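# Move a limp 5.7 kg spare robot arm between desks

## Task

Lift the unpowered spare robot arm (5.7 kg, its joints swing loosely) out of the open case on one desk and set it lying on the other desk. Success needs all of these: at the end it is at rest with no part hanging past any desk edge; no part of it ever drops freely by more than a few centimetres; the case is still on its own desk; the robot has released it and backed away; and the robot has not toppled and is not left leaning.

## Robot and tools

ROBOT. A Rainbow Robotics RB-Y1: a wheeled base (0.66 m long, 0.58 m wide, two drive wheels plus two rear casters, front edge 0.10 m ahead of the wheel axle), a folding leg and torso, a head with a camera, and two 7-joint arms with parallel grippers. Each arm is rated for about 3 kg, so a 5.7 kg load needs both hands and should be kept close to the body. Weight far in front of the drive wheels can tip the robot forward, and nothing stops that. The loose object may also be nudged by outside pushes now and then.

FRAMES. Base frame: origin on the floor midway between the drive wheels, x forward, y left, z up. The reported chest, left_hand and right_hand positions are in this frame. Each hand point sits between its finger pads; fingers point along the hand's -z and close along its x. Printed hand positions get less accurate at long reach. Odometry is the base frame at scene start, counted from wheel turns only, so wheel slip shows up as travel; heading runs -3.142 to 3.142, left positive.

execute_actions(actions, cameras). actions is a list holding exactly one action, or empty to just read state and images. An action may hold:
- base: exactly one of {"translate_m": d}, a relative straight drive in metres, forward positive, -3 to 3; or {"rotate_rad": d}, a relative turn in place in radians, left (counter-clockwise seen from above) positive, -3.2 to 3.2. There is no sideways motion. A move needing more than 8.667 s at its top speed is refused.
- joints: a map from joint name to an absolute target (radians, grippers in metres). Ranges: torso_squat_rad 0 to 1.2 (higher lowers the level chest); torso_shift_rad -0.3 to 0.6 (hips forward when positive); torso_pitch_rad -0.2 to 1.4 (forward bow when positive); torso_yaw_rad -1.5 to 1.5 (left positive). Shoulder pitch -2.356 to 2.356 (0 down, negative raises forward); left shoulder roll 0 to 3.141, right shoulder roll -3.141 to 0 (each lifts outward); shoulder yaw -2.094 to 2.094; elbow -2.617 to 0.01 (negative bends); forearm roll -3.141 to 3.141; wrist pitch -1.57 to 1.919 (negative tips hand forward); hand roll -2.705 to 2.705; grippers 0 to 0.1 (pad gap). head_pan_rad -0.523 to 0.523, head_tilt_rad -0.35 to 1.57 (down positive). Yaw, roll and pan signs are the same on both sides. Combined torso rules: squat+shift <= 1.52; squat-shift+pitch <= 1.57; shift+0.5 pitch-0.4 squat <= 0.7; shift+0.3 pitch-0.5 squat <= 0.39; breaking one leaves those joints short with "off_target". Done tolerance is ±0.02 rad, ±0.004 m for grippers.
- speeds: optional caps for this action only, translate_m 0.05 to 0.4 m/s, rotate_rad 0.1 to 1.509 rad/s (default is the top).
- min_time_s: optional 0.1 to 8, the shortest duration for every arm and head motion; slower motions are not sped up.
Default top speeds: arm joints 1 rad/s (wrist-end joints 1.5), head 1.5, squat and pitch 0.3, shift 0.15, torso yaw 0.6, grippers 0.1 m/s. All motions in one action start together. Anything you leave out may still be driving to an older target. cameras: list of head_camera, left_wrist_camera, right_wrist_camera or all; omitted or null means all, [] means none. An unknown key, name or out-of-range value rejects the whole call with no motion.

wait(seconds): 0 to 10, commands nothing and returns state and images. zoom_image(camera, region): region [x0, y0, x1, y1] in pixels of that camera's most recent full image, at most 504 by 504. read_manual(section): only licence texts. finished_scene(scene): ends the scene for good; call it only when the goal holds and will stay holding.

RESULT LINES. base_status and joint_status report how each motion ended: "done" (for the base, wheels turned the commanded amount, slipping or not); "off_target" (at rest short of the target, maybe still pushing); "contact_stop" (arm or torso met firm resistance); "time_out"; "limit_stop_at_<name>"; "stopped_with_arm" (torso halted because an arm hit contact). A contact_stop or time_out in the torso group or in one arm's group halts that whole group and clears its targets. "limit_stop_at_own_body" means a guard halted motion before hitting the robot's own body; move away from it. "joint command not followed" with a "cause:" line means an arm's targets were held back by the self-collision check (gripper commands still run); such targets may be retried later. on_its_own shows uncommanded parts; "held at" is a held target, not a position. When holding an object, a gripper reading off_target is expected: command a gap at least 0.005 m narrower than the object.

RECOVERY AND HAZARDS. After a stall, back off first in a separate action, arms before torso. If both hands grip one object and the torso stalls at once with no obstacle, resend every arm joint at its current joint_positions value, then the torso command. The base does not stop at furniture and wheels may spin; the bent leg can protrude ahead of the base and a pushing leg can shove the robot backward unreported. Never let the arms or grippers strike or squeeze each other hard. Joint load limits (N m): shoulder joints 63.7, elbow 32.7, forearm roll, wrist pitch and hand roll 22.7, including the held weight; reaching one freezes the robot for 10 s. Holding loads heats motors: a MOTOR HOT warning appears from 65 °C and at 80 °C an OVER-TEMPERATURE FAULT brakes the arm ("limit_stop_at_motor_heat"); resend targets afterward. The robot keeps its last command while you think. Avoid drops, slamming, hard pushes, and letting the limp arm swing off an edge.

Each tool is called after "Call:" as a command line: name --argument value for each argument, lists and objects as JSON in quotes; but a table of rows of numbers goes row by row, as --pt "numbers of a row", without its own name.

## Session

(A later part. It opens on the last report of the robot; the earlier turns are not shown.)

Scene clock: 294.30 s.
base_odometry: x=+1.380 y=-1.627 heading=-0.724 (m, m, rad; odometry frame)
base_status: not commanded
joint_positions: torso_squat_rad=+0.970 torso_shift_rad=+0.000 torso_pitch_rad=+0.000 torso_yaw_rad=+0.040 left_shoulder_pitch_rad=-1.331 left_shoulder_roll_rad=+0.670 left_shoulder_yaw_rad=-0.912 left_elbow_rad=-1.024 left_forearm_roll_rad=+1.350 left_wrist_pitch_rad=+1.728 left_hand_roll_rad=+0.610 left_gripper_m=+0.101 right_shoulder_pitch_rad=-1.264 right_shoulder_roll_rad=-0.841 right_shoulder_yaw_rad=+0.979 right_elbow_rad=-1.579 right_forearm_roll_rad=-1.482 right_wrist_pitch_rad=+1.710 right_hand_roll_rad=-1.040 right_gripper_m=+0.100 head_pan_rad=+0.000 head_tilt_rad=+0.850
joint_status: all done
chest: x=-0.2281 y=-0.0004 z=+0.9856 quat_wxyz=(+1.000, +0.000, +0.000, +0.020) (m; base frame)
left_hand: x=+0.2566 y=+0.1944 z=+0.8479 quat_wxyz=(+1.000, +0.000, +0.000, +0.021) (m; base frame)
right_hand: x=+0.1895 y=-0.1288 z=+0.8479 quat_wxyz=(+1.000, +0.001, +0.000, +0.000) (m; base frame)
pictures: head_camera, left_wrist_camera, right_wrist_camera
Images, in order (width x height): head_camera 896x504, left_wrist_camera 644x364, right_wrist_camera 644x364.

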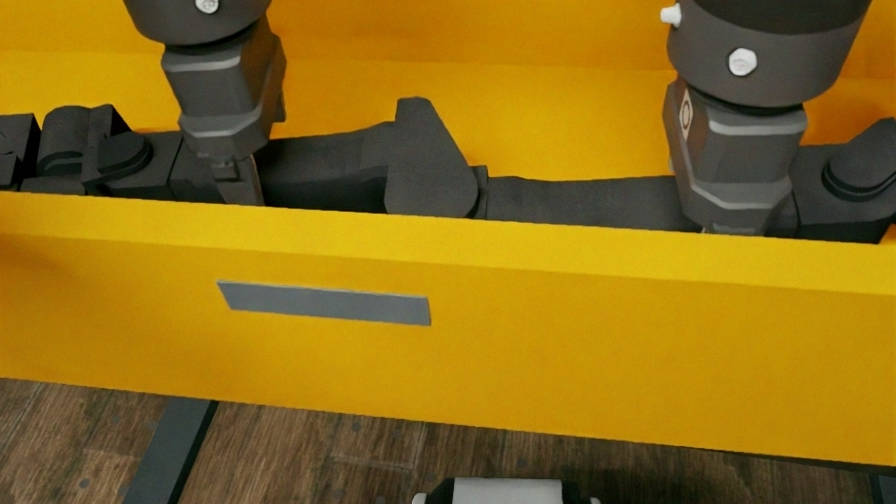

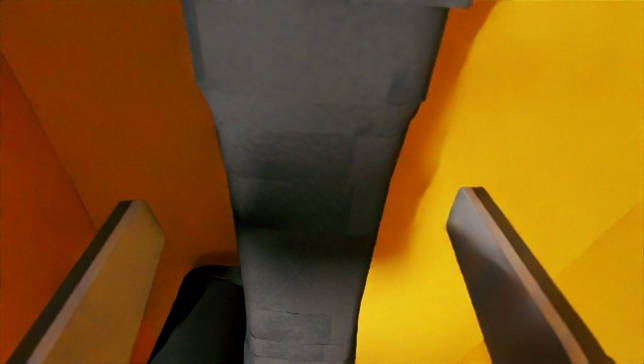

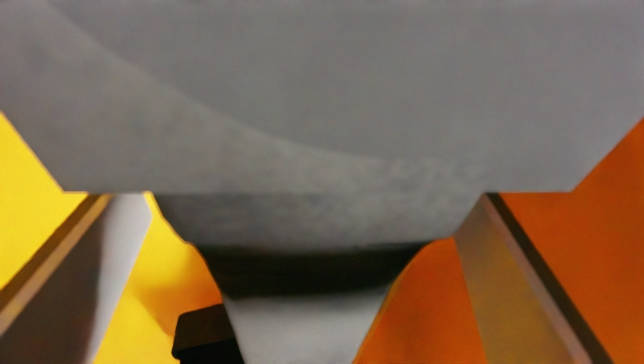

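Call:
execute_actions --actions '[{"joints":{"torso_squat_rad":1.015,"left_shoulder_pitch_rad":-1.257,"left_shoulder_roll_rad":0.643,"left_shoulder_yaw_rad":-0.920,"left_forearm_roll_rad":1.3025,"left_wrist_pitch_rad":1.661,"left_hand_roll_rad":0.604},"min_time_s":1}]'

Scene clock: 308.73 s.
base_odometry: x=+1.380 y=-1.627 heading=-0.724 (m, m, rad; odometry frame)
base_status: not commanded
joint_positions: torso_squat_rad=+1.015 torso_shift_rad=+0.000 torso_pitch_rad=-0.001 torso_yaw_rad=+0.040 left_shoulder_pitch_rad=-1.281 left_shoulder_roll_rad=+0.654 left_shoulder_yaw_rad=-0.912 left_elbow_rad=-1.026 left_forearm_roll_rad=+1.313 left_wrist_pitch_rad=+1.674 left_hand_roll_rad=+0.606 left_gripper_m=+0.101 right_shoulder_pitch_rad=-1.268 right_shoulder_roll_rad=-0.842 right_shoulder_yaw_rad=+0.977 right_elbow_rad=-1.580 right_forearm_roll_rad=-1.482 right_wrist_pitch_rad=+1.710 right_hand_roll_rad=-1.040 right_gripper_m=+0.100 head_pan_rad=+0.000 head_tilt_rad=+0.850
joint_status: left_shoulder_pitch_rad contact_stop (moved +0.051 of +0.074); left_shoulder_yaw_rad contact_stop (moved +0.000 of -0.008); the others done
on_its_own: left_shoulder_pitch_rad is held at -1.280, not at your -1.257, since a contact_stop
chest: x=-0.2286 y=-0.0002 z=+0.9592 quat_wxyz=(+1.000, +0.000, -0.001, +0.020) (m; base frame)
left_hand: x=+0.2591 y=+0.1946 z=+0.7962 quat_wxyz=(+1.000, -0.002, -0.007, +0.022) (m; base frame)
right_hand: x=+0.1899 y=-0.1279 z=+0.8240 quat_wxyz=(+1.000, +0.001, -0.003, +0.000) (m; base frame)
pictures: head_camera, left_wrist_camera, right_wrist_camera
Images, in order (width x height): head_camera 896x504, left_wrist_camera 644x364, right_wrist_camera 644x364.

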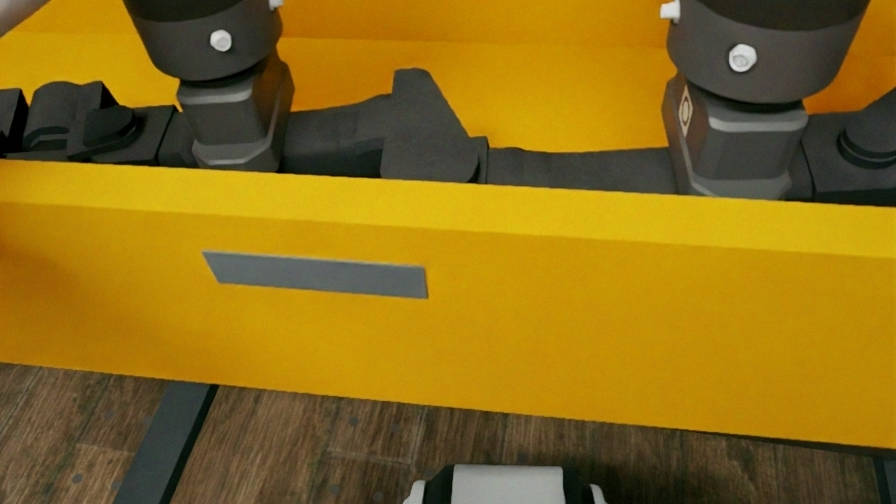

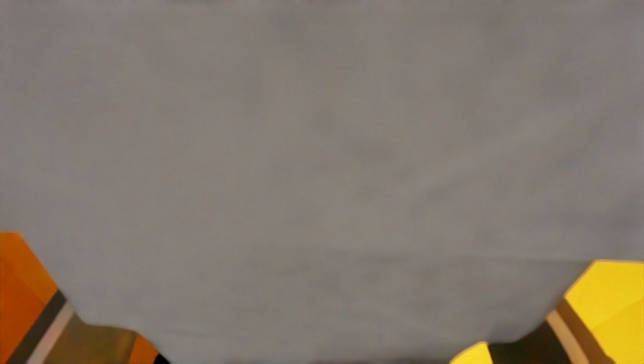

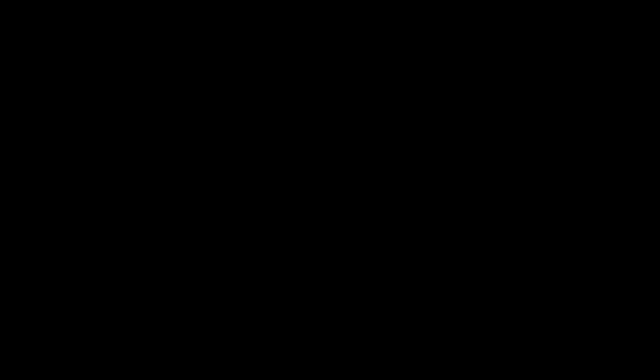

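Call:
execute_actions --actions '[{"joints":{"left_shoulder_pitch_rad":-1.29,"left_shoulder_roll_rad":0.654,"left_shoulder_yaw_rad":-0.915,"left_elbow_rad":-1.024,"left_forearm_roll_rad":1.32,"left_wrist_pitch_rad":1.69,"left_hand_roll_rad":0.606}}]' --cameras '[]'

Call:
execute_actions --actions '[{"joints":{"torso_squat_rad":1.003}}]' --cameras '[]'

Call:
execute_actions --actions '[{"joints":{"left_gripper_m":0.02,"right_gripper_m":0.02}}]'

Scene clock: 317.47 s.
base_odometry: x=+1.380 y=-1.627 heading=-0.724 (m, m, rad; odometry frame)
base_status: not commanded
joint_positions: torso_squat_rad=+1.015 torso_shift_rad=+0.000 torso_pitch_rad=-0.001 torso_yaw_rad=+0.040 left_shoulder_pitch_rad=-1.290 left_shoulder_roll_rad=+0.654 left_shoulder_yaw_rad=-0.915 left_elbow_rad=-1.024 left_forearm_roll_rad=+1.320 left_wrist_pitch_rad=+1.690 left_hand_roll_rad=+0.606 left_gripper_m=+0.101 right_shoulder_pitch_rad=-1.268 right_shoulder_roll_rad=-0.842 right_shoulder_yaw_rad=+0.977 right_elbow_rad=-1.580 right_forearm_roll_rad=-1.482 right_wrist_pitch_rad=+1.710 right_hand_roll_rad=-1.040 right_gripper_m=+0.100 head_pan_rad=+0.000 head_tilt_rad=+0.850
joint_status: all done
chest: x=-0.2286 y=-0.0002 z=+0.9592 quat_wxyz=(+1.000, +0.000, -0.001, +0.020) (m; base frame)
left_hand: x=+0.2571 y=+0.1945 z=+0.8000 quat_wxyz=(+1.000, +0.001, -0.002, +0.020) (m; base frame)
right_hand: x=+0.1899 y=-0.1279 z=+0.8240 quat_wxyz=(+1.000, +0.001, -0.003, +0.000) (m; base frame)
pictures: none
No camera images: the call's "cameras" was empty. Leave "cameras" out to get every camera's image.

Scene clock: 318.07 s.
base_odometry: x=+1.380 y=-1.627 heading=-0.724 (m, m, rad; odometry frame)
base_status: not commanded
joint_positions: torso_squat_rad=+1.003 torso_shift_rad=+0.000 torso_pitch_rad=+0.000 torso_yaw_rad=+0.040 left_shoulder_pitch_rad=-1.290 left_shoulder_roll_rad=+0.654 left_shoulder_yaw_rad=-0.915 left_elbow_rad=-1.024 left_forearm_roll_rad=+1.320 left_wrist_pitch_rad=+1.690 left_hand_roll_rad=+0.606 left_gripper_m=+0.101 right_shoulder_pitch_rad=-1.265 right_shoulder_roll_rad=-0.841 right_shoulder_yaw_rad=+0.979 right_elbow_rad=-1.579 right_forearm_roll_rad=-1.482 right_wrist_pitch_rad=+1.710 right_hand_roll_rad=-1.040 right_gripper_m=+0.100 head_pan_rad=+0.000 head_tilt_rad=+0.850
joint_status: all done
chest: x=-0.2280 y=-0.0003 z=+0.9664 quat_wxyz=(+1.000, +0.000, +0.000, +0.020) (m; base frame)
left_hand: x=+0.2575 y=+0.1944 z=+0.8066 quat_wxyz=(+1.000, +0.001, -0.002, +0.020) (m; base frame)
right_hand: x=+0.1896 y=-0.1286 z=+0.8289 quat_wxyz=(+1.000, +0.001, -0.001, +0.000) (m; base frame)
pictures: none
No camera images: the call's "cameras" was empty. Leave "cameras" out to get every camera's image.

Scene clock: 319.37 s.
base_odometry: x=+1.380 y=-1.627 heading=-0.724 (m, m, rad; odometry frame)
base_status: not commanded
joint_positions: torso_squat_rad=+1.003 torso_shift_rad=+0.000 torso_pitch_rad=+0.000 torso_yaw_rad=+0.040 left_shoulder_pitch_rad=-1.290 left_shoulder_roll_rad=+0.654 left_shoulder_yaw_rad=-0.915 left_elbow_rad=-1.024 left_forearm_roll_rad=+1.320 left_wrist_pitch_rad=+1.690 left_hand_roll_rad=+0.606 left_gripper_m=+0.057 right_shoulder_pitch_rad=-1.264 right_shoulder_roll_rad=-0.841 right_shoulder_yaw_rad=+0.979 right_elbow_rad=-1.579 right_forearm_roll_rad=-1.482 right_wrist_pitch_rad=+1.710 right_hand_roll_rad=-1.040 right_gripper_m=+0.055 head_pan_rad=+0.000 head_tilt_rad=+0.850
joint_status: left_gripper_m off_target (ended at +0.057, target +0.020); right_gripper_m off_target (ended at +0.055, target +0.020)
chest: x=-0.2280 y=-0.0003 z=+0.9664 quat_wxyz=(+1.000, +0.000, +0.000, +0.020) (m; base frame)
left_hand: x=+0.2576 y=+0.1945 z=+0.8066 quat_wxyz=(+1.000, +0.001, -0.002, +0.021) (m; base frame)
right_hand: x=+0.1896 y=-0.1287 z=+0.8288 quat_wxyz=(+1.000, +0.000, -0.001, +0.000) (m; base frame)
pictures: head_camera, left_wrist_camera, right_wrist_camera
Images, in order (width x height): head_camera 896x504, left_wrist_camera 644x364, right_wrist_camera 644x364.

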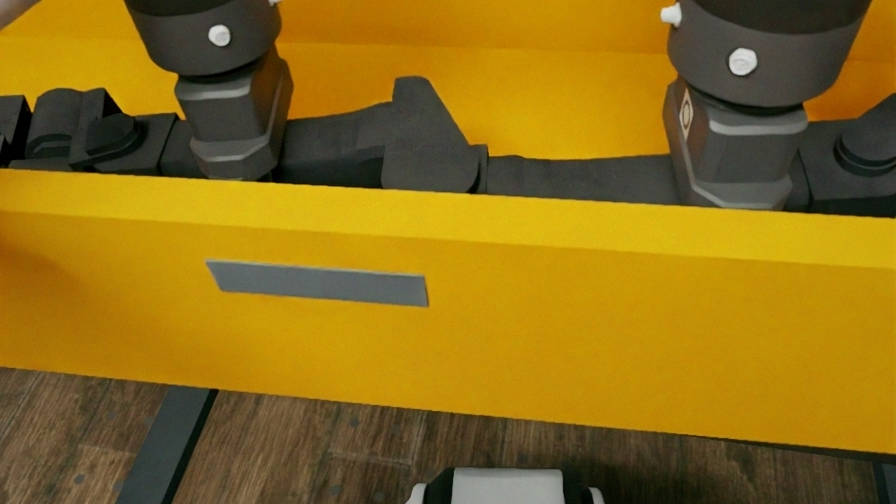

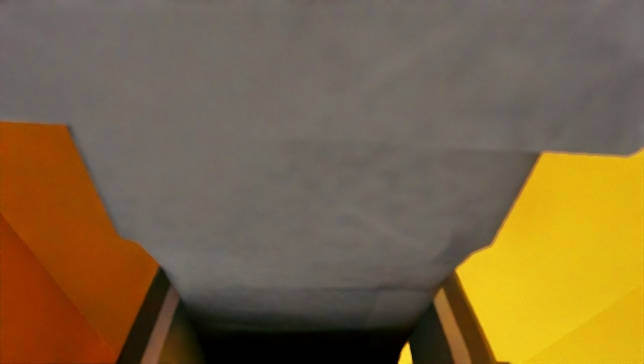

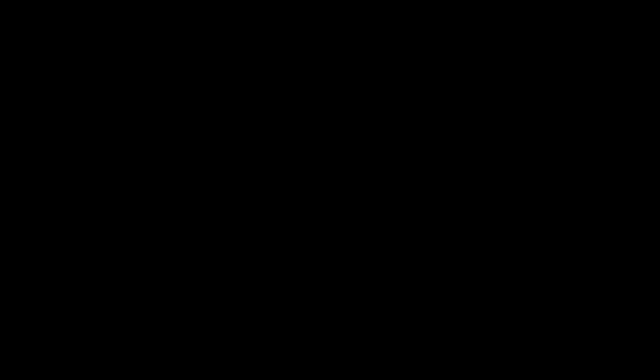

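Test lift.

Call:
execute_actions --actions '[{"joints":{"torso_squat_rad":0.93,"head_tilt_rad":0.75}}]'

Scene clock: 322.23 s.
base_odometry: x=+1.380 y=-1.627 heading=-0.724 (m, m, rad; odometry frame)
base_status: not commanded
joint_positions: torso_squat_rad=+0.930 torso_shift_rad=+0.000 torso_pitch_rad=+0.001 torso_yaw_rad=+0.040 left_shoulder_pitch_rad=-1.287 left_shoulder_roll_rad=+0.653 left_shoulder_yaw_rad=-0.916 left_elbow_rad=-1.024 left_forearm_roll_rad=+1.320 left_wrist_pitch_rad=+1.690 left_hand_roll_rad=+0.606 left_gripper_m=+0.056 right_shoulder_pitch_rad=-1.262 right_shoulder_roll_rad=-0.841 right_shoulder_yaw_rad=+0.980 right_elbow_rad=-1.579 right_forearm_roll_rad=-1.482 right_wrist_pitch_rad=+1.710 right_hand_roll_rad=-1.040 right_gripper_m=+0.054 head_pan_rad=+0.000 head_tilt_rad=+0.750
joint_status: all done
chest: x=-0.2274 y=-0.0003 z=+1.0085 quat_wxyz=(+1.000, +0.000, +0.001, +0.020) (m; base frame)
left_hand: x=+0.2568 y=+0.1946 z=+0.8459 quat_wxyz=(+1.000, +0.001, +0.001, +0.020) (m; base frame)
right_hand: x=+0.1896 y=-0.1291 z=+0.8691 quat_wxyz=(+1.000, +0.000, +0.001, -0.001) (m; base frame)
pictures: head_camera, left_wrist_camera, right_wrist_camera
Images, in order (width x height): head_camera 896x504, left_wrist_camera 644x364, right_wrist_camera 644x364.

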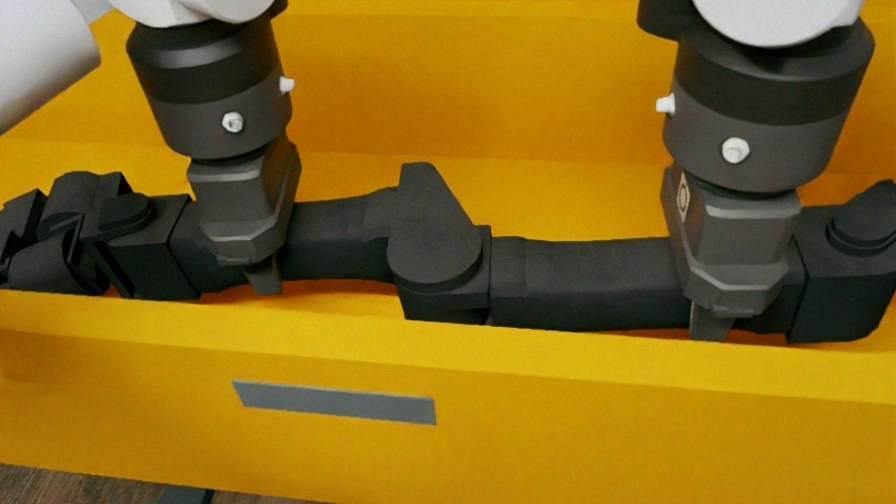

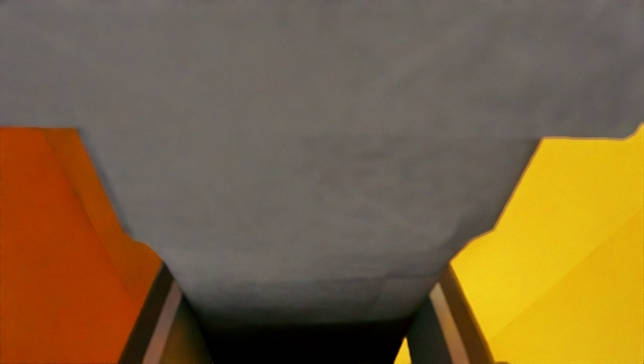

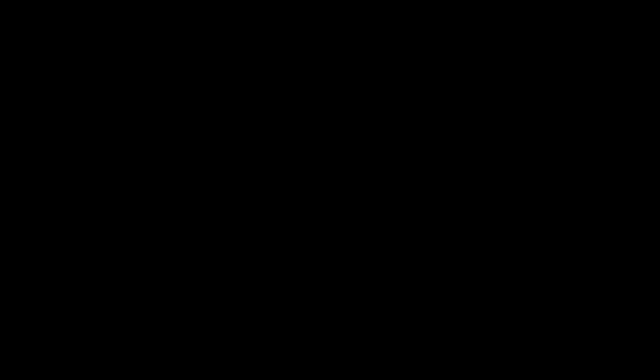

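Call:
execute_actions --actions '[{"joints":{"torso_squat_rad":0.8,"head_pan_rad":0.35}}]' --cameras '["head_camera"]'

Call:
execute_actions --actions '[{"joints":{"torso_squat_rad":0.6}}]' --cameras '["head_camera"]'

Scene clock: 327.97 s.
base_odometry: x=+1.380 y=-1.627 heading=-0.724 (m, m, rad; odometry frame)
base_status: not commanded
joint_positions: torso_squat_rad=+0.800 torso_shift_rad=+0.000 torso_pitch_rad=+0.001 torso_yaw_rad=+0.040 left_shoulder_pitch_rad=-1.286 left_shoulder_roll_rad=+0.653 left_shoulder_yaw_rad=-0.916 left_elbow_rad=-1.024 left_forearm_roll_rad=+1.320 left_wrist_pitch_rad=+1.690 left_hand_roll_rad=+0.606 left_gripper_m=+0.056 right_shoulder_pitch_rad=-1.262 right_shoulder_roll_rad=-0.841 right_shoulder_yaw_rad=+0.980 right_elbow_rad=-1.579 right_forearm_roll_rad=-1.482 right_wrist_pitch_rad=+1.710 right_hand_roll_rad=-1.040 right_gripper_m=+0.054 head_pan_rad=+0.350 head_tilt_rad=+0.750
joint_status: all done
chest: x=-0.2273 y=-0.0003 z=+1.0777 quat_wxyz=(+1.000, +0.000, +0.001, +0.020) (m; base frame)
left_hand: x=+0.2567 y=+0.1946 z=+0.9147 quat_wxyz=(+1.000, +0.001, +0.002, +0.020) (m; base frame)
right_hand: x=+0.1897 y=-0.1291 z=+0.9382 quat_wxyz=(+1.000, +0.000, +0.001, -0.001) (m; base frame)
pictures: head_camera
Images, in order (width x height): head_camera 896x504.

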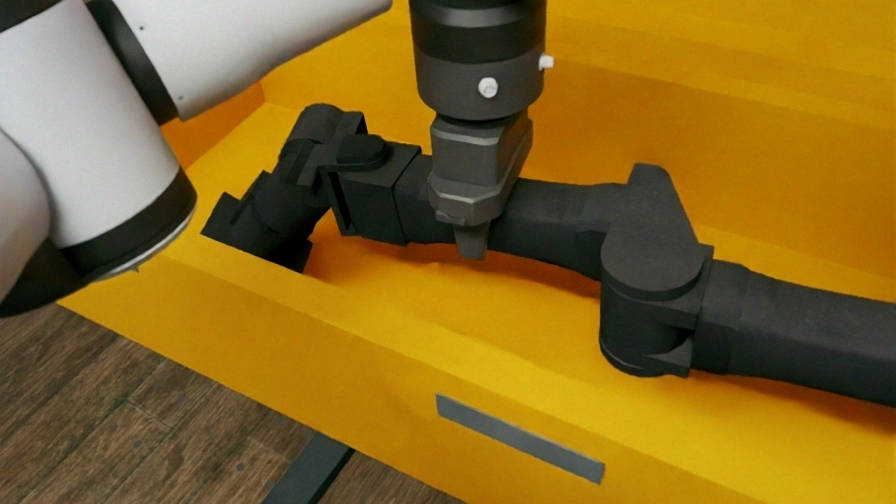

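Scene clock: 329.43 s.
base_odometry: x=+1.380 y=-1.627 heading=-0.724 (m, m, rad; odometry frame)
base_status: not commanded
joint_positions: torso_squat_rad=+0.600 torso_shift_rad=+0.001 torso_pitch_rad=+0.002 torso_yaw_rad=+0.040 left_shoulder_pitch_rad=-1.286 left_shoulder_roll_rad=+0.652 left_shoulder_yaw_rad=-0.916 left_elbow_rad=-1.024 left_forearm_roll_rad=+1.320 left_wrist_pitch_rad=+1.690 left_hand_roll_rad=+0.606 left_gripper_m=+0.056 right_shoulder_pitch_rad=-1.262 right_shoulder_roll_rad=-0.841 right_shoulder_yaw_rad=+0.980 right_elbow_rad=-1.579 right_forearm_roll_rad=-1.482 right_wrist_pitch_rad=+1.710 right_hand_roll_rad=-1.040 right_gripper_m=+0.054 head_pan_rad=+0.350 head_tilt_rad=+0.750
joint_status: all done
chest: x=-0.2272 y=-0.0003 z=+1.1677 quat_wxyz=(+1.000, +0.000, +0.001, +0.020) (m; base frame)
left_hand: x=+0.2566 y=+0.1945 z=+1.0043 quat_wxyz=(+1.000, +0.001, +0.002, +0.020) (m; base frame)
right_hand: x=+0.1898 y=-0.1291 z=+1.0282 quat_wxyz=(+1.000, +0.000, +0.002, -0.001) (m; base frame)
pictures: head_camera
Images, in order (width x height): head_camera 896x504.

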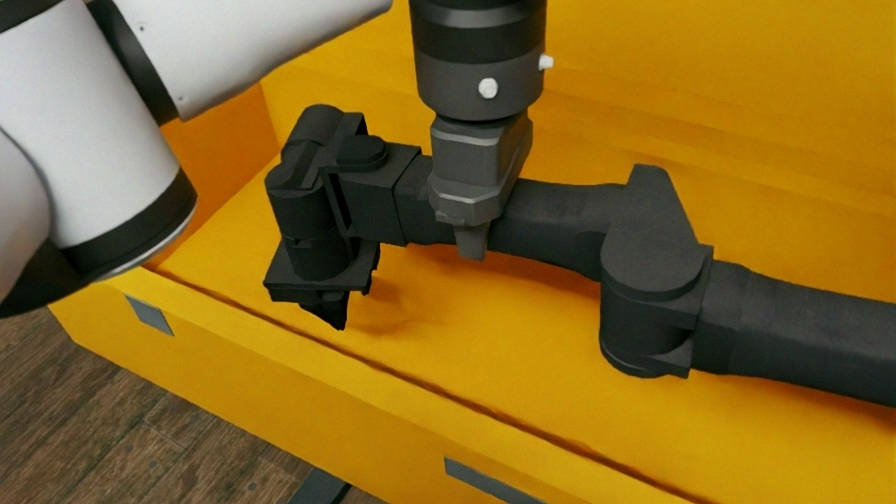

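Call:
execute_actions --actions '[{"joints":{"torso_squat_rad":0.0,"head_tilt_rad":0.85}}]' --cameras '["head_camera"]'

Call:
execute_actions --actions '[{"joints":{"head_pan_rad":-0.4}}]' --cameras '["head_camera"]'

Scene clock: 339.43 s.
base_odometry: x=+1.380 y=-1.627 heading=-0.724 (m, m, rad; odometry frame)
base_status: not commanded
joint_positions: torso_squat_rad=+0.000 torso_shift_rad=+0.001 torso_pitch_rad=+0.002 torso_yaw_rad=+0.040 left_shoulder_pitch_rad=-1.286 left_shoulder_roll_rad=+0.652 left_shoulder_yaw_rad=-0.917 left_elbow_rad=-1.024 left_forearm_roll_rad=+1.320 left_wrist_pitch_rad=+1.690 left_hand_roll_rad=+0.606 left_gripper_m=+0.056 right_shoulder_pitch_rad=-1.262 right_shoulder_roll_rad=-0.841 right_shoulder_yaw_rad=+0.980 right_elbow_rad=-1.579 right_forearm_roll_rad=-1.482 right_wrist_pitch_rad=+1.710 right_hand_roll_rad=-1.040 right_gripper_m=+0.054 head_pan_rad=+0.350 head_tilt_rad=+0.850
joint_status: all done
chest: x=-0.2270 y=-0.0003 z=+1.2899 quat_wxyz=(+1.000, +0.000, +0.001, +0.020) (m; base frame)
left_hand: x=+0.2568 y=+0.1945 z=+1.1264 quat_wxyz=(+1.000, +0.001, +0.002, +0.020) (m; base frame)
right_hand: x=+0.1899 y=-0.1291 z=+1.1503 quat_wxyz=(+1.000, +0.000, +0.002, -0.001) (m; base frame)
pictures: head_camera
Images, in order (width x height): head_camera 896x504.

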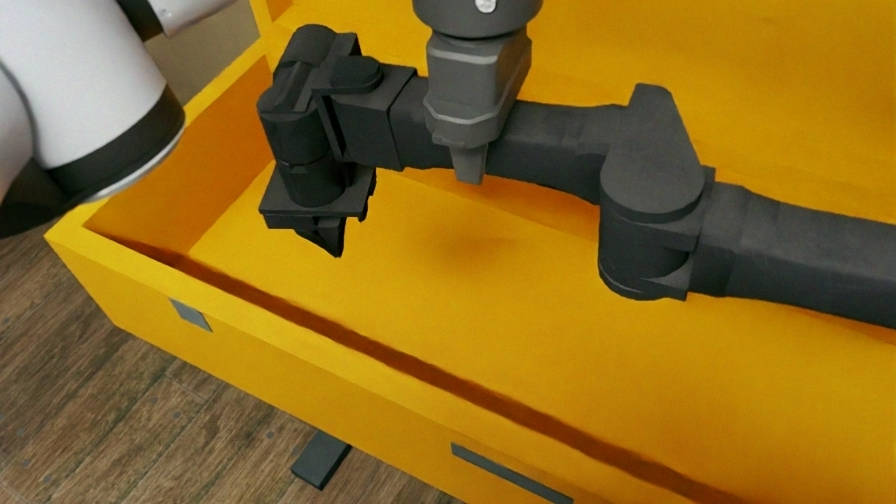

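Scene clock: 340.60 s.
base_odometry: x=+1.380 y=-1.627 heading=-0.724 (m, m, rad; odometry frame)
base_status: not commanded
joint_positions: torso_squat_rad=+0.000 torso_shift_rad=+0.001 torso_pitch_rad=+0.002 torso_yaw_rad=+0.040 left_shoulder_pitch_rad=-1.286 left_shoulder_roll_rad=+0.652 left_shoulder_yaw_rad=-0.917 left_elbow_rad=-1.024 left_forearm_roll_rad=+1.320 left_wrist_pitch_rad=+1.690 left_hand_roll_rad=+0.606 left_gripper_m=+0.056 right_shoulder_pitch_rad=-1.262 right_shoulder_roll_rad=-0.841 right_shoulder_yaw_rad=+0.980 right_elbow_rad=-1.579 right_forearm_roll_rad=-1.482 right_wrist_pitch_rad=+1.710 right_hand_roll_rad=-1.040 right_gripper_m=+0.054 head_pan_rad=-0.400 head_tilt_rad=+0.850
joint_status: all done
chest: x=-0.2270 y=-0.0003 z=+1.2899 quat_wxyz=(+1.000, +0.000, +0.001, +0.020) (m; base frame)
left_hand: x=+0.2568 y=+0.1945 z=+1.1264 quat_wxyz=(+1.000, +0.001, +0.002, +0.020) (m; base frame)
right_hand: x=+0.1899 y=-0.1291 z=+1.1503 quat_wxyz=(+1.000, +0.000, +0.002, -0.001) (m; base frame)
pictures: head_camera
Images, in order (width x height): head_camera 896x504.

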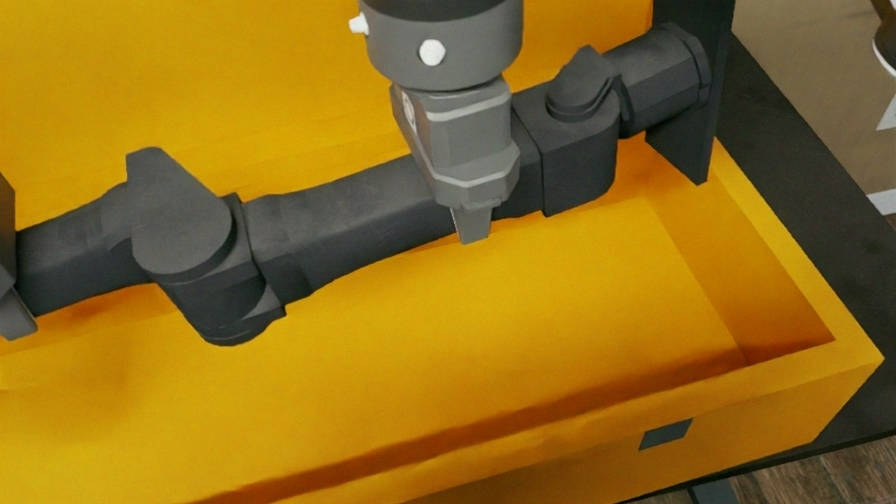

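Call:
execute_actions --actions '[{"joints":{"left_shoulder_pitch_rad":-1.419,"left_shoulder_roll_rad":0.702,"left_shoulder_yaw_rad":-0.905,"left_elbow_rad":-1.024,"left_forearm_roll_rad":1.406,"left_wrist_pitch_rad":1.807,"left_hand_roll_rad":0.62,"right_shoulder_pitch_rad":-1.417,"right_shoulder_roll_rad":-0.898,"right_shoulder_yaw_rad":0.964,"right_elbow_rad":-1.579,"right_forearm_roll_rad":-1.63,"right_wrist_pitch_rad":1.80,"right_hand_roll_rad":-1.067,"head_pan_rad":0.35},"min_time_s":2}]' --cameras '["head_camera"]'

Call:
execute_actions --actions '[{"base":{"translate_m":-0.07},"speeds":{"translate_m":0.08}}]' --cameras '["head_camera"]'

Scene clock: 361.07 s.
base_odometry: x=+1.380 y=-1.627 heading=-0.724 (m, m, rad; odometry frame)
base_status: not commanded
joint_positions: torso_squat_rad=+0.000 torso_shift_rad=+0.001 torso_pitch_rad=+0.002 torso_yaw_rad=+0.040 left_shoulder_pitch_rad=-1.415 left_shoulder_roll_rad=+0.699 left_shoulder_yaw_rad=-0.907 left_elbow_rad=-1.024 left_forearm_roll_rad=+1.406 left_wrist_pitch_rad=+1.807 left_hand_roll_rad=+0.620 left_gripper_m=+0.056 right_shoulder_pitch_rad=-1.415 right_shoulder_roll_rad=-0.897 right_shoulder_yaw_rad=+0.965 right_elbow_rad=-1.578 right_forearm_roll_rad=-1.630 right_wrist_pitch_rad=+1.799 right_hand_roll_rad=-1.067 right_gripper_m=+0.055 head_pan_rad=+0.350 head_tilt_rad=+0.850
joint_status: all done
chest: x=-0.2270 y=-0.0003 z=+1.2899 quat_wxyz=(+1.000, +0.000, +0.001, +0.020) (m; base frame)
left_hand: x=+0.2528 y=+0.1937 z=+1.1952 quat_wxyz=(+1.000, +0.001, +0.004, +0.019) (m; base frame)
right_hand: x=+0.1820 y=-0.1291 z=+1.2199 quat_wxyz=(+1.000, +0.000, +0.002, -0.001) (m; base frame)
pictures: head_camera
Images, in order (width x height): head_camera 896x504.

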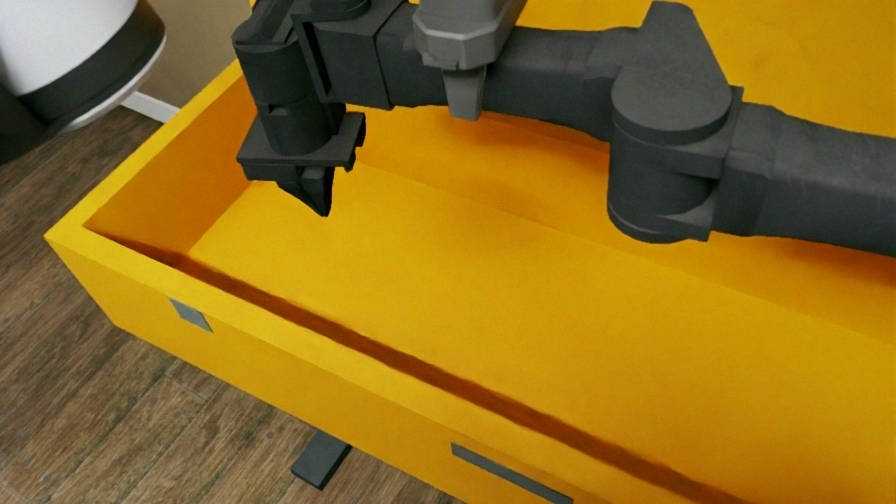

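Scene clock: 362.73 s.
base_odometry: x=+1.327 y=-1.581 heading=-0.726 (m, m, rad; odometry frame)
base_status: done
joint_positions: torso_squat_rad=+0.000 torso_shift_rad=+0.001 torso_pitch_rad=+0.002 torso_yaw_rad=+0.040 left_shoulder_pitch_rad=-1.415 left_shoulder_roll_rad=+0.699 left_shoulder_yaw_rad=-0.907 left_elbow_rad=-1.024 left_forearm_roll_rad=+1.406 left_wrist_pitch_rad=+1.807 left_hand_roll_rad=+0.620 left_gripper_m=+0.056 right_shoulder_pitch_rad=-1.415 right_shoulder_roll_rad=-0.897 right_shoulder_yaw_rad=+0.965 right_elbow_rad=-1.578 right_forearm_roll_rad=-1.630 right_wrist_pitch_rad=+1.799 right_hand_roll_rad=-1.067 right_gripper_m=+0.055 head_pan_rad=+0.350 head_tilt_rad=+0.850
joint_status: not commanded
chest: x=-0.2271 y=-0.0003 z=+1.2899 quat_wxyz=(+1.000, +0.000, +0.001, +0.020) (m; base frame)
left_hand: x=+0.2527 y=+0.1938 z=+1.1954 quat_wxyz=(+1.000, +0.001, +0.004, +0.019) (m; base frame)
right_hand: x=+0.1820 y=-0.1291 z=+1.2201 quat_wxyz=(+1.000, +0.000, +0.002, -0.001) (m; base frame)
pictures: head_camera
Images, in order (width x height): head_camera 896x504.

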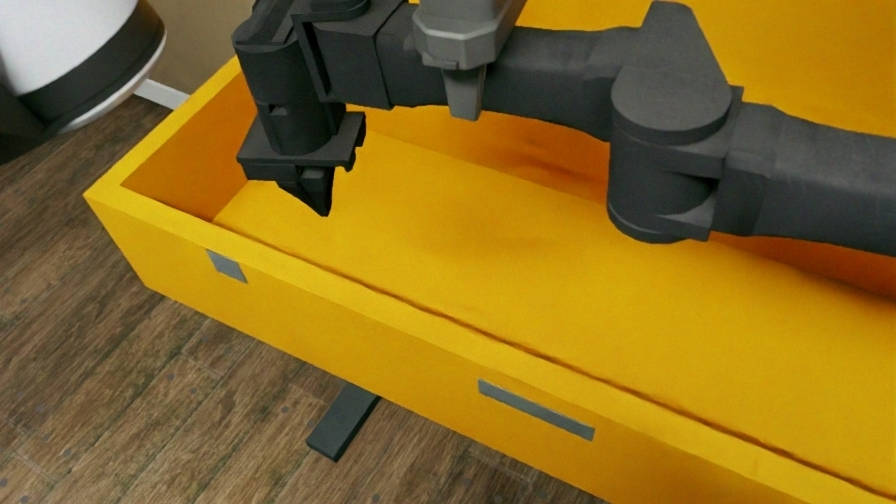

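Call:
execute_actions --actions '[{"base":{"translate_m":-0.12},"speeds":{"translate_m":0.08}}]' --cameras '["head_camera"]'

Scene clock: 367.63 s.
base_odometry: x=+1.238 y=-1.501 heading=-0.728 (m, m, rad; odometry frame)
base_status: done
joint_positions: torso_squat_rad=+0.000 torso_shift_rad=+0.001 torso_pitch_rad=+0.002 torso_yaw_rad=+0.040 left_shoulder_pitch_rad=-1.415 left_shoulder_roll_rad=+0.699 left_shoulder_yaw_rad=-0.907 left_elbow_rad=-1.024 left_forearm_roll_rad=+1.407 left_wrist_pitch_rad=+1.807 left_hand_roll_rad=+0.620 left_gripper_m=+0.056 right_shoulder_pitch_rad=-1.415 right_shoulder_roll_rad=-0.897 right_shoulder_yaw_rad=+0.965 right_elbow_rad=-1.578 right_forearm_roll_rad=-1.630 right_wrist_pitch_rad=+1.799 right_hand_roll_rad=-1.067 right_gripper_m=+0.055 head_pan_rad=+0.350 head_tilt_rad=+0.850
joint_status: not commanded
chest: x=-0.2271 y=-0.0003 z=+1.2899 quat_wxyz=(+1.000, +0.000, +0.001, +0.020) (m; base frame)
left_hand: x=+0.2527 y=+0.1938 z=+1.1954 quat_wxyz=(+1.000, +0.001, +0.004, +0.019) (m; base frame)
right_hand: x=+0.1820 y=-0.1290 z=+1.2201 quat_wxyz=(+1.000, +0.000, +0.002, +0.000) (m; base frame)
pictures: head_camera
Images, in order (width x height): head_camera 896x504.

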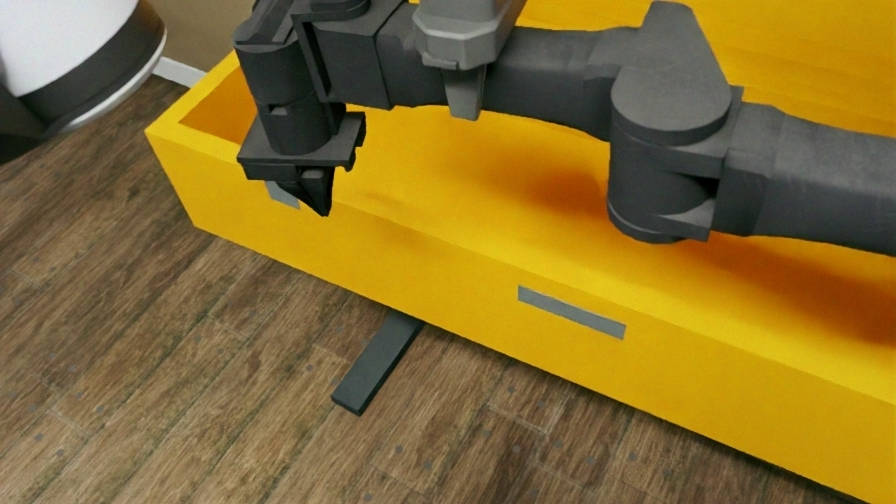

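Call:
execute_actions --actions '[{"base":{"translate_m":-0.5},"speeds":{"translate_m":0.25},"joints":{"head_pan_rad":0.5,"head_tilt_rad":0.25}}]' --cameras '[]'

Call:
execute_actions --actions '[{"base":{"rotate_rad":1.9},"speeds":{"rotate_rad":0.6}}]' --cameras '["head_camera"]'

Scene clock: 379.30 s.
base_odometry: x=+0.865 y=-1.168 heading=-0.730 (m, m, rad; odometry frame)
base_status: done
joint_positions: torso_squat_rad=+0.000 torso_shift_rad=+0.001 torso_pitch_rad=+0.002 torso_yaw_rad=+0.040 left_shoulder_pitch_rad=-1.415 left_shoulder_roll_rad=+0.699 left_shoulder_yaw_rad=-0.907 left_elbow_rad=-1.024 left_forearm_roll_rad=+1.407 left_wrist_pitch_rad=+1.807 left_hand_roll_rad=+0.620 left_gripper_m=+0.056 right_shoulder_pitch_rad=-1.415 right_shoulder_roll_rad=-0.897 right_shoulder_yaw_rad=+0.965 right_elbow_rad=-1.578 right_forearm_roll_rad=-1.630 right_wrist_pitch_rad=+1.799 right_hand_roll_rad=-1.067 right_gripper_m=+0.055 head_pan_rad=+0.500 head_tilt_rad=+0.250
joint_status: all done
chest: x=-0.2271 y=-0.0003 z=+1.2899 quat_wxyz=(+1.000, +0.000, +0.001, +0.020) (m; base frame)
left_hand: x=+0.2527 y=+0.1938 z=+1.1955 quat_wxyz=(+1.000, +0.001, +0.004, +0.019) (m; base frame)
right_hand: x=+0.1820 y=-0.1291 z=+1.2201 quat_wxyz=(+1.000, +0.000, +0.002, +0.000) (m; base frame)
pictures: none
No camera images: the call's "cameras" was empty. Leave "cameras" out to get every camera's image.

Scene clock: 384.00 s.
base_odometry: x=+0.865 y=-1.168 heading=+1.169 (m, m, rad; odometry frame)
base_status: done
joint_positions: torso_squat_rad=+0.000 torso_shift_rad=+0.001 torso_pitch_rad=+0.002 torso_yaw_rad=+0.040 left_shoulder_pitch_rad=-1.415 left_shoulder_roll_rad=+0.699 left_shoulder_yaw_rad=-0.907 left_elbow_rad=-1.024 left_forearm_roll_rad=+1.407 left_wrist_pitch_rad=+1.807 left_hand_roll_rad=+0.620 left_gripper_m=+0.056 right_shoulder_pitch_rad=-1.415 right_shoulder_roll_rad=-0.897 right_shoulder_yaw_rad=+0.965 right_elbow_rad=-1.578 right_forearm_roll_rad=-1.630 right_wrist_pitch_rad=+1.799 right_hand_roll_rad=-1.067 right_gripper_m=+0.055 head_pan_rad=+0.500 head_tilt_rad=+0.250
joint_status: not commanded
chest: x=-0.2271 y=-0.0003 z=+1.2899 quat_wxyz=(+1.000, +0.000, +0.001, +0.020) (m; base frame)
left_hand: x=+0.2527 y=+0.1938 z=+1.1954 quat_wxyz=(+1.000, +0.001, +0.004, +0.019) (m; base frame)
right_hand: x=+0.1820 y=-0.1290 z=+1.2201 quat_wxyz=(+1.000, +0.000, +0.002, +0.000) (m; base frame)
pictures: head_camera
Images, in order (width x height): head_camera 896x504.

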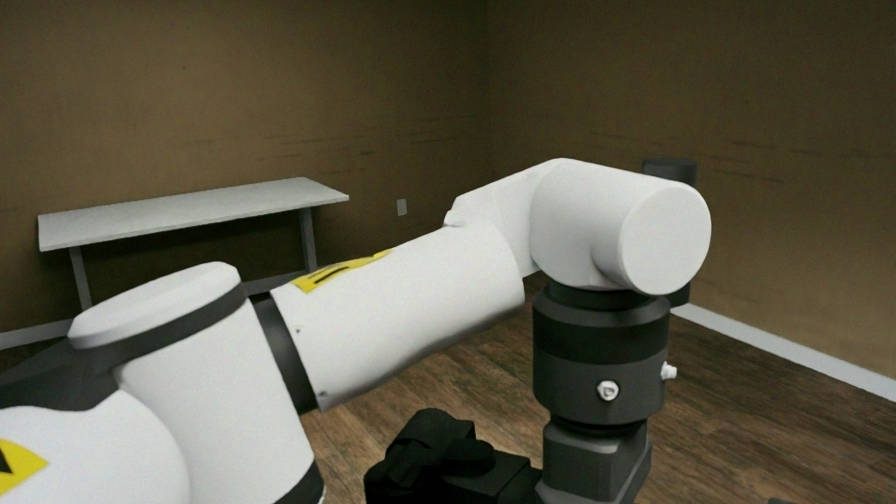

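Call:
execute_actions --actions '[{"base":{"rotate_rad":1.0},"speeds":{"rotate_rad":0.6},"joints":{"head_pan_rad":-0.04}}]' --cameras '["head_camera"]'

Scene clock: 390.97 s.
base_odometry: x=+0.865 y=-1.168 heading=+2.169 (m, m, rad; odometry frame)
base_status: done
joint_positions: torso_squat_rad=+0.000 torso_shift_rad=+0.001 torso_pitch_rad=+0.002 torso_yaw_rad=+0.040 left_shoulder_pitch_rad=-1.415 left_shoulder_roll_rad=+0.699 left_shoulder_yaw_rad=-0.907 left_elbow_rad=-1.024 left_forearm_roll_rad=+1.407 left_wrist_pitch_rad=+1.807 left_hand_roll_rad=+0.620 left_gripper_m=+0.056 right_shoulder_pitch_rad=-1.415 right_shoulder_roll_rad=-0.897 right_shoulder_yaw_rad=+0.965 right_elbow_rad=-1.578 right_forearm_roll_rad=-1.630 right_wrist_pitch_rad=+1.799 right_hand_roll_rad=-1.067 right_gripper_m=+0.055 head_pan_rad=-0.040 head_tilt_rad=+0.250
joint_status: all done
chest: x=-0.2271 y=-0.0003 z=+1.2899 quat_wxyz=(+1.000, +0.000, +0.001, +0.020) (m; base frame)
left_hand: x=+0.2527 y=+0.1938 z=+1.1955 quat_wxyz=(+1.000, +0.001, +0.004, +0.019) (m; base frame)
right_hand: x=+0.1820 y=-0.1291 z=+1.2201 quat_wxyz=(+1.000, +0.000, +0.002, +0.000) (m; base frame)
pictures: head_camera
Images, in order (width x height): head_camera 896x504.

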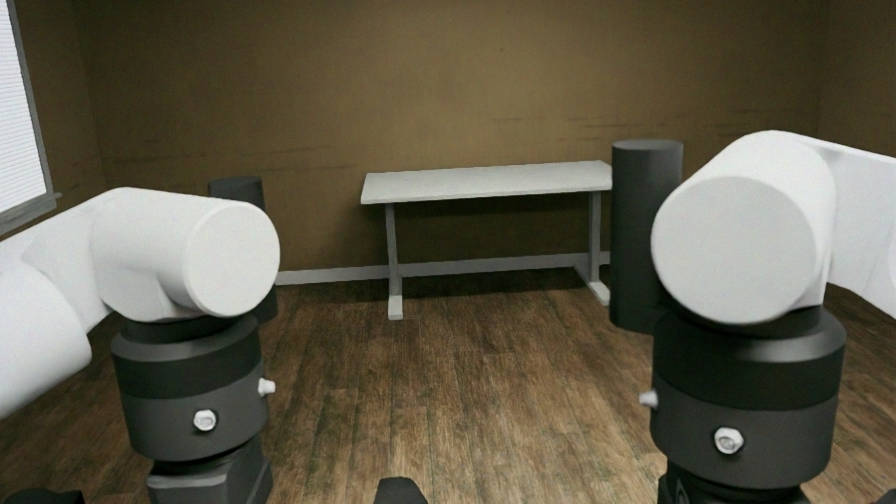

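Call:
execute_actions --actions '[{"base":{"translate_m":2.5},"joints":{"head_tilt_rad":0.5}}]' --cameras '["head_camera"]'

Scene clock: 404.60 s.
base_odometry: x=-0.544 y=+0.897 heading=+2.170 (m, m, rad; odometry frame)
base_status: done
joint_positions: torso_squat_rad=+0.000 torso_shift_rad=+0.001 torso_pitch_rad=+0.002 torso_yaw_rad=+0.040 left_shoulder_pitch_rad=-1.415 left_shoulder_roll_rad=+0.699 left_shoulder_yaw_rad=-0.907 left_elbow_rad=-1.024 left_forearm_roll_rad=+1.407 left_wrist_pitch_rad=+1.807 left_hand_roll_rad=+0.620 left_gripper_m=+0.056 right_shoulder_pitch_rad=-1.415 right_shoulder_roll_rad=-0.897 right_shoulder_yaw_rad=+0.965 right_elbow_rad=-1.579 right_forearm_roll_rad=-1.630 right_wrist_pitch_rad=+1.799 right_hand_roll_rad=-1.067 right_gripper_m=+0.055 head_pan_rad=-0.040 head_tilt_rad=+0.500
joint_status: all done
chest: x=-0.2270 y=-0.0003 z=+1.2899 quat_wxyz=(+1.000, +0.000, +0.001, +0.020) (m; base frame)
left_hand: x=+0.2528 y=+0.1938 z=+1.1954 quat_wxyz=(+1.000, +0.001, +0.004, +0.019) (m; base frame)
right_hand: x=+0.1820 y=-0.1291 z=+1.2201 quat_wxyz=(+1.000, +0.000, +0.002, +0.000) (m; base frame)
pictures: head_camera
Images, in order (width x height): head_camera 896x504.

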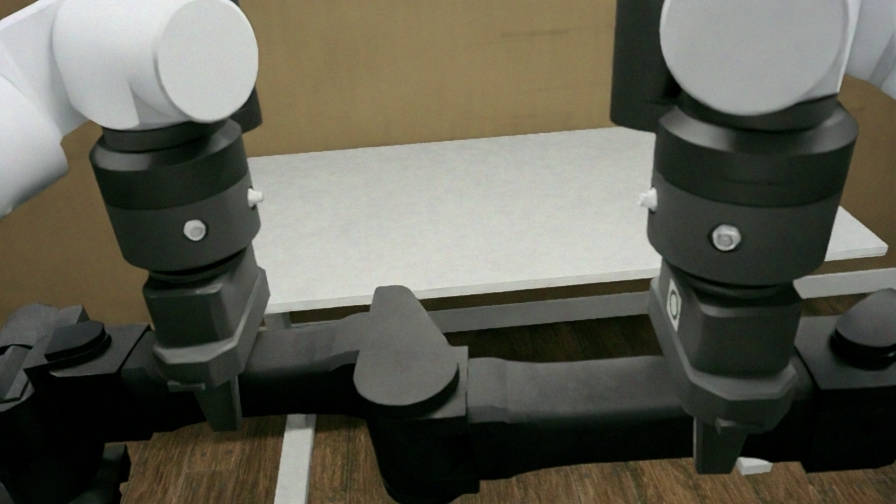

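Call:
execute_actions --actions '[{"base":{"rotate_rad":-0.19},"speeds":{"rotate_rad":0.4}}]' --cameras '[]'

Call:
execute_actions --actions '[{"base":{"translate_m":0.75},"speeds":{"translate_m":0.3}}]' --cameras '[]'

Call:
execute_actions --actions '[{"base":{"rotate_rad":0.33},"speeds":{"rotate_rad":0.4},"joints":{"head_tilt_rad":1.0}}]' --cameras '["head_camera"]'

Scene clock: 423.03 s.
base_odometry: x=-0.544 y=+0.898 heading=+1.980 (m, m, rad; odometry frame)
base_status: done
joint_positions: torso_squat_rad=+0.000 torso_shift_rad=+0.001 torso_pitch_rad=+0.002 torso_yaw_rad=+0.040 left_shoulder_pitch_rad=-1.415 left_shoulder_roll_rad=+0.699 left_shoulder_yaw_rad=-0.907 left_elbow_rad=-1.024 left_forearm_roll_rad=+1.407 left_wrist_pitch_rad=+1.807 left_hand_roll_rad=+0.620 left_gripper_m=+0.056 right_shoulder_pitch_rad=-1.415 right_shoulder_roll_rad=-0.897 right_shoulder_yaw_rad=+0.965 right_elbow_rad=-1.579 right_forearm_roll_rad=-1.630 right_wrist_pitch_rad=+1.799 right_hand_roll_rad=-1.067 right_gripper_m=+0.055 head_pan_rad=-0.040 head_tilt_rad=+0.500
joint_status: not commanded
chest: x=-0.2271 y=-0.0003 z=+1.2899 quat_wxyz=(+1.000, +0.000, +0.001, +0.020) (m; base frame)
left_hand: x=+0.2528 y=+0.1938 z=+1.1954 quat_wxyz=(+1.000, +0.001, +0.004, +0.019) (m; base frame)
right_hand: x=+0.1820 y=-0.1290 z=+1.2201 quat_wxyz=(+1.000, +0.000, +0.002, +0.000) (m; base frame)
pictures: none
No camera images: the call's "cameras" was empty. Leave "cameras" out to get every camera's image.

Scene clock: 426.63 s.
base_odometry: x=-0.842 y=+1.586 heading=+1.979 (m, m, rad; odometry frame)
base_status: done
joint_positions: torso_squat_rad=+0.000 torso_shift_rad=+0.001 torso_pitch_rad=+0.002 torso_yaw_rad=+0.040 left_shoulder_pitch_rad=-1.415 left_shoulder_roll_rad=+0.699 left_shoulder_yaw_rad=-0.907 left_elbow_rad=-1.024 left_forearm_roll_rad=+1.406 left_wrist_pitch_rad=+1.807 left_hand_roll_rad=+0.620 left_gripper_m=+0.056 right_shoulder_pitch_rad=-1.415 right_shoulder_roll_rad=-0.897 right_shoulder_yaw_rad=+0.965 right_elbow_rad=-1.579 right_forearm_roll_rad=-1.630 right_wrist_pitch_rad=+1.799 right_hand_roll_rad=-1.067 right_gripper_m=+0.055 head_pan_rad=-0.040 head_tilt_rad=+0.500
joint_status: not commanded
chest: x=-0.2270 y=-0.0003 z=+1.2899 quat_wxyz=(+1.000, +0.000, +0.001, +0.020) (m; base frame)
left_hand: x=+0.2528 y=+0.1938 z=+1.1954 quat_wxyz=(+1.000, +0.001, +0.004, +0.019) (m; base frame)
right_hand: x=+0.1820 y=-0.1290 z=+1.2201 quat_wxyz=(+1.000, +0.000, +0.002, +0.000) (m; base frame)
pictures: none
No camera images: the call's "cameras" was empty. Leave "cameras" out to get every camera's image.

Scene clock: 428.60 s.
base_odometry: x=-0.842 y=+1.586 heading=+2.309 (m, m, rad; odometry frame)
base_status: done
joint_positions: torso_squat_rad=+0.000 torso_shift_rad=+0.001 torso_pitch_rad=+0.002 torso_yaw_rad=+0.040 left_shoulder_pitch_rad=-1.415 left_shoulder_roll_rad=+0.699 left_shoulder_yaw_rad=-0.907 left_elbow_rad=-1.024 left_forearm_roll_rad=+1.406 left_wrist_pitch_rad=+1.807 left_hand_roll_rad=+0.620 left_gripper_m=+0.056 right_shoulder_pitch_rad=-1.415 right_shoulder_roll_rad=-0.897 right_shoulder_yaw_rad=+0.965 right_elbow_rad=-1.579 right_forearm_roll_rad=-1.630 right_wrist_pitch_rad=+1.799 right_hand_roll_rad=-1.067 right_gripper_m=+0.055 head_pan_rad=-0.040 head_tilt_rad=+1.000
joint_status: all done
chest: x=-0.2271 y=-0.0003 z=+1.2899 quat_wxyz=(+1.000, +0.000, +0.001, +0.020) (m; base frame)
left_hand: x=+0.2528 y=+0.1938 z=+1.1954 quat_wxyz=(+1.000, +0.001, +0.004, +0.019) (m; base frame)
right_hand: x=+0.1820 y=-0.1290 z=+1.2201 quat_wxyz=(+1.000, +0.000, +0.002, +0.000) (m; base frame)
pictures: head_camera
Images, in order (width x height): head_camera 896x504.

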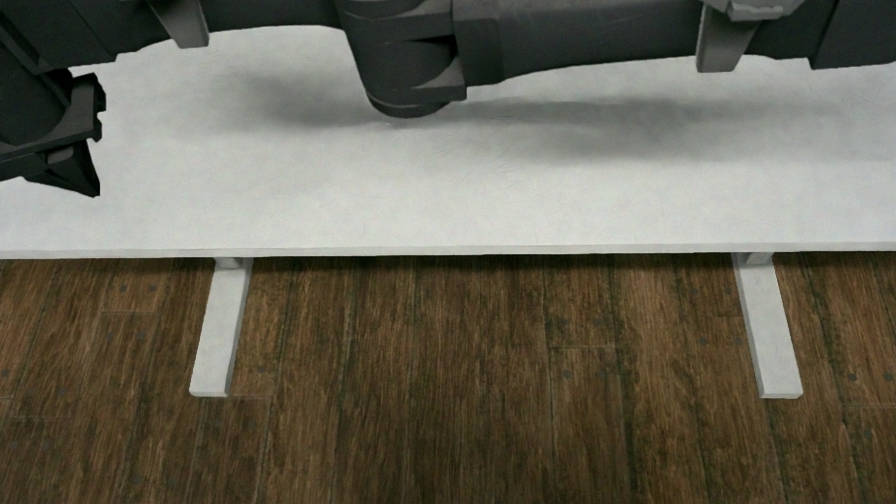

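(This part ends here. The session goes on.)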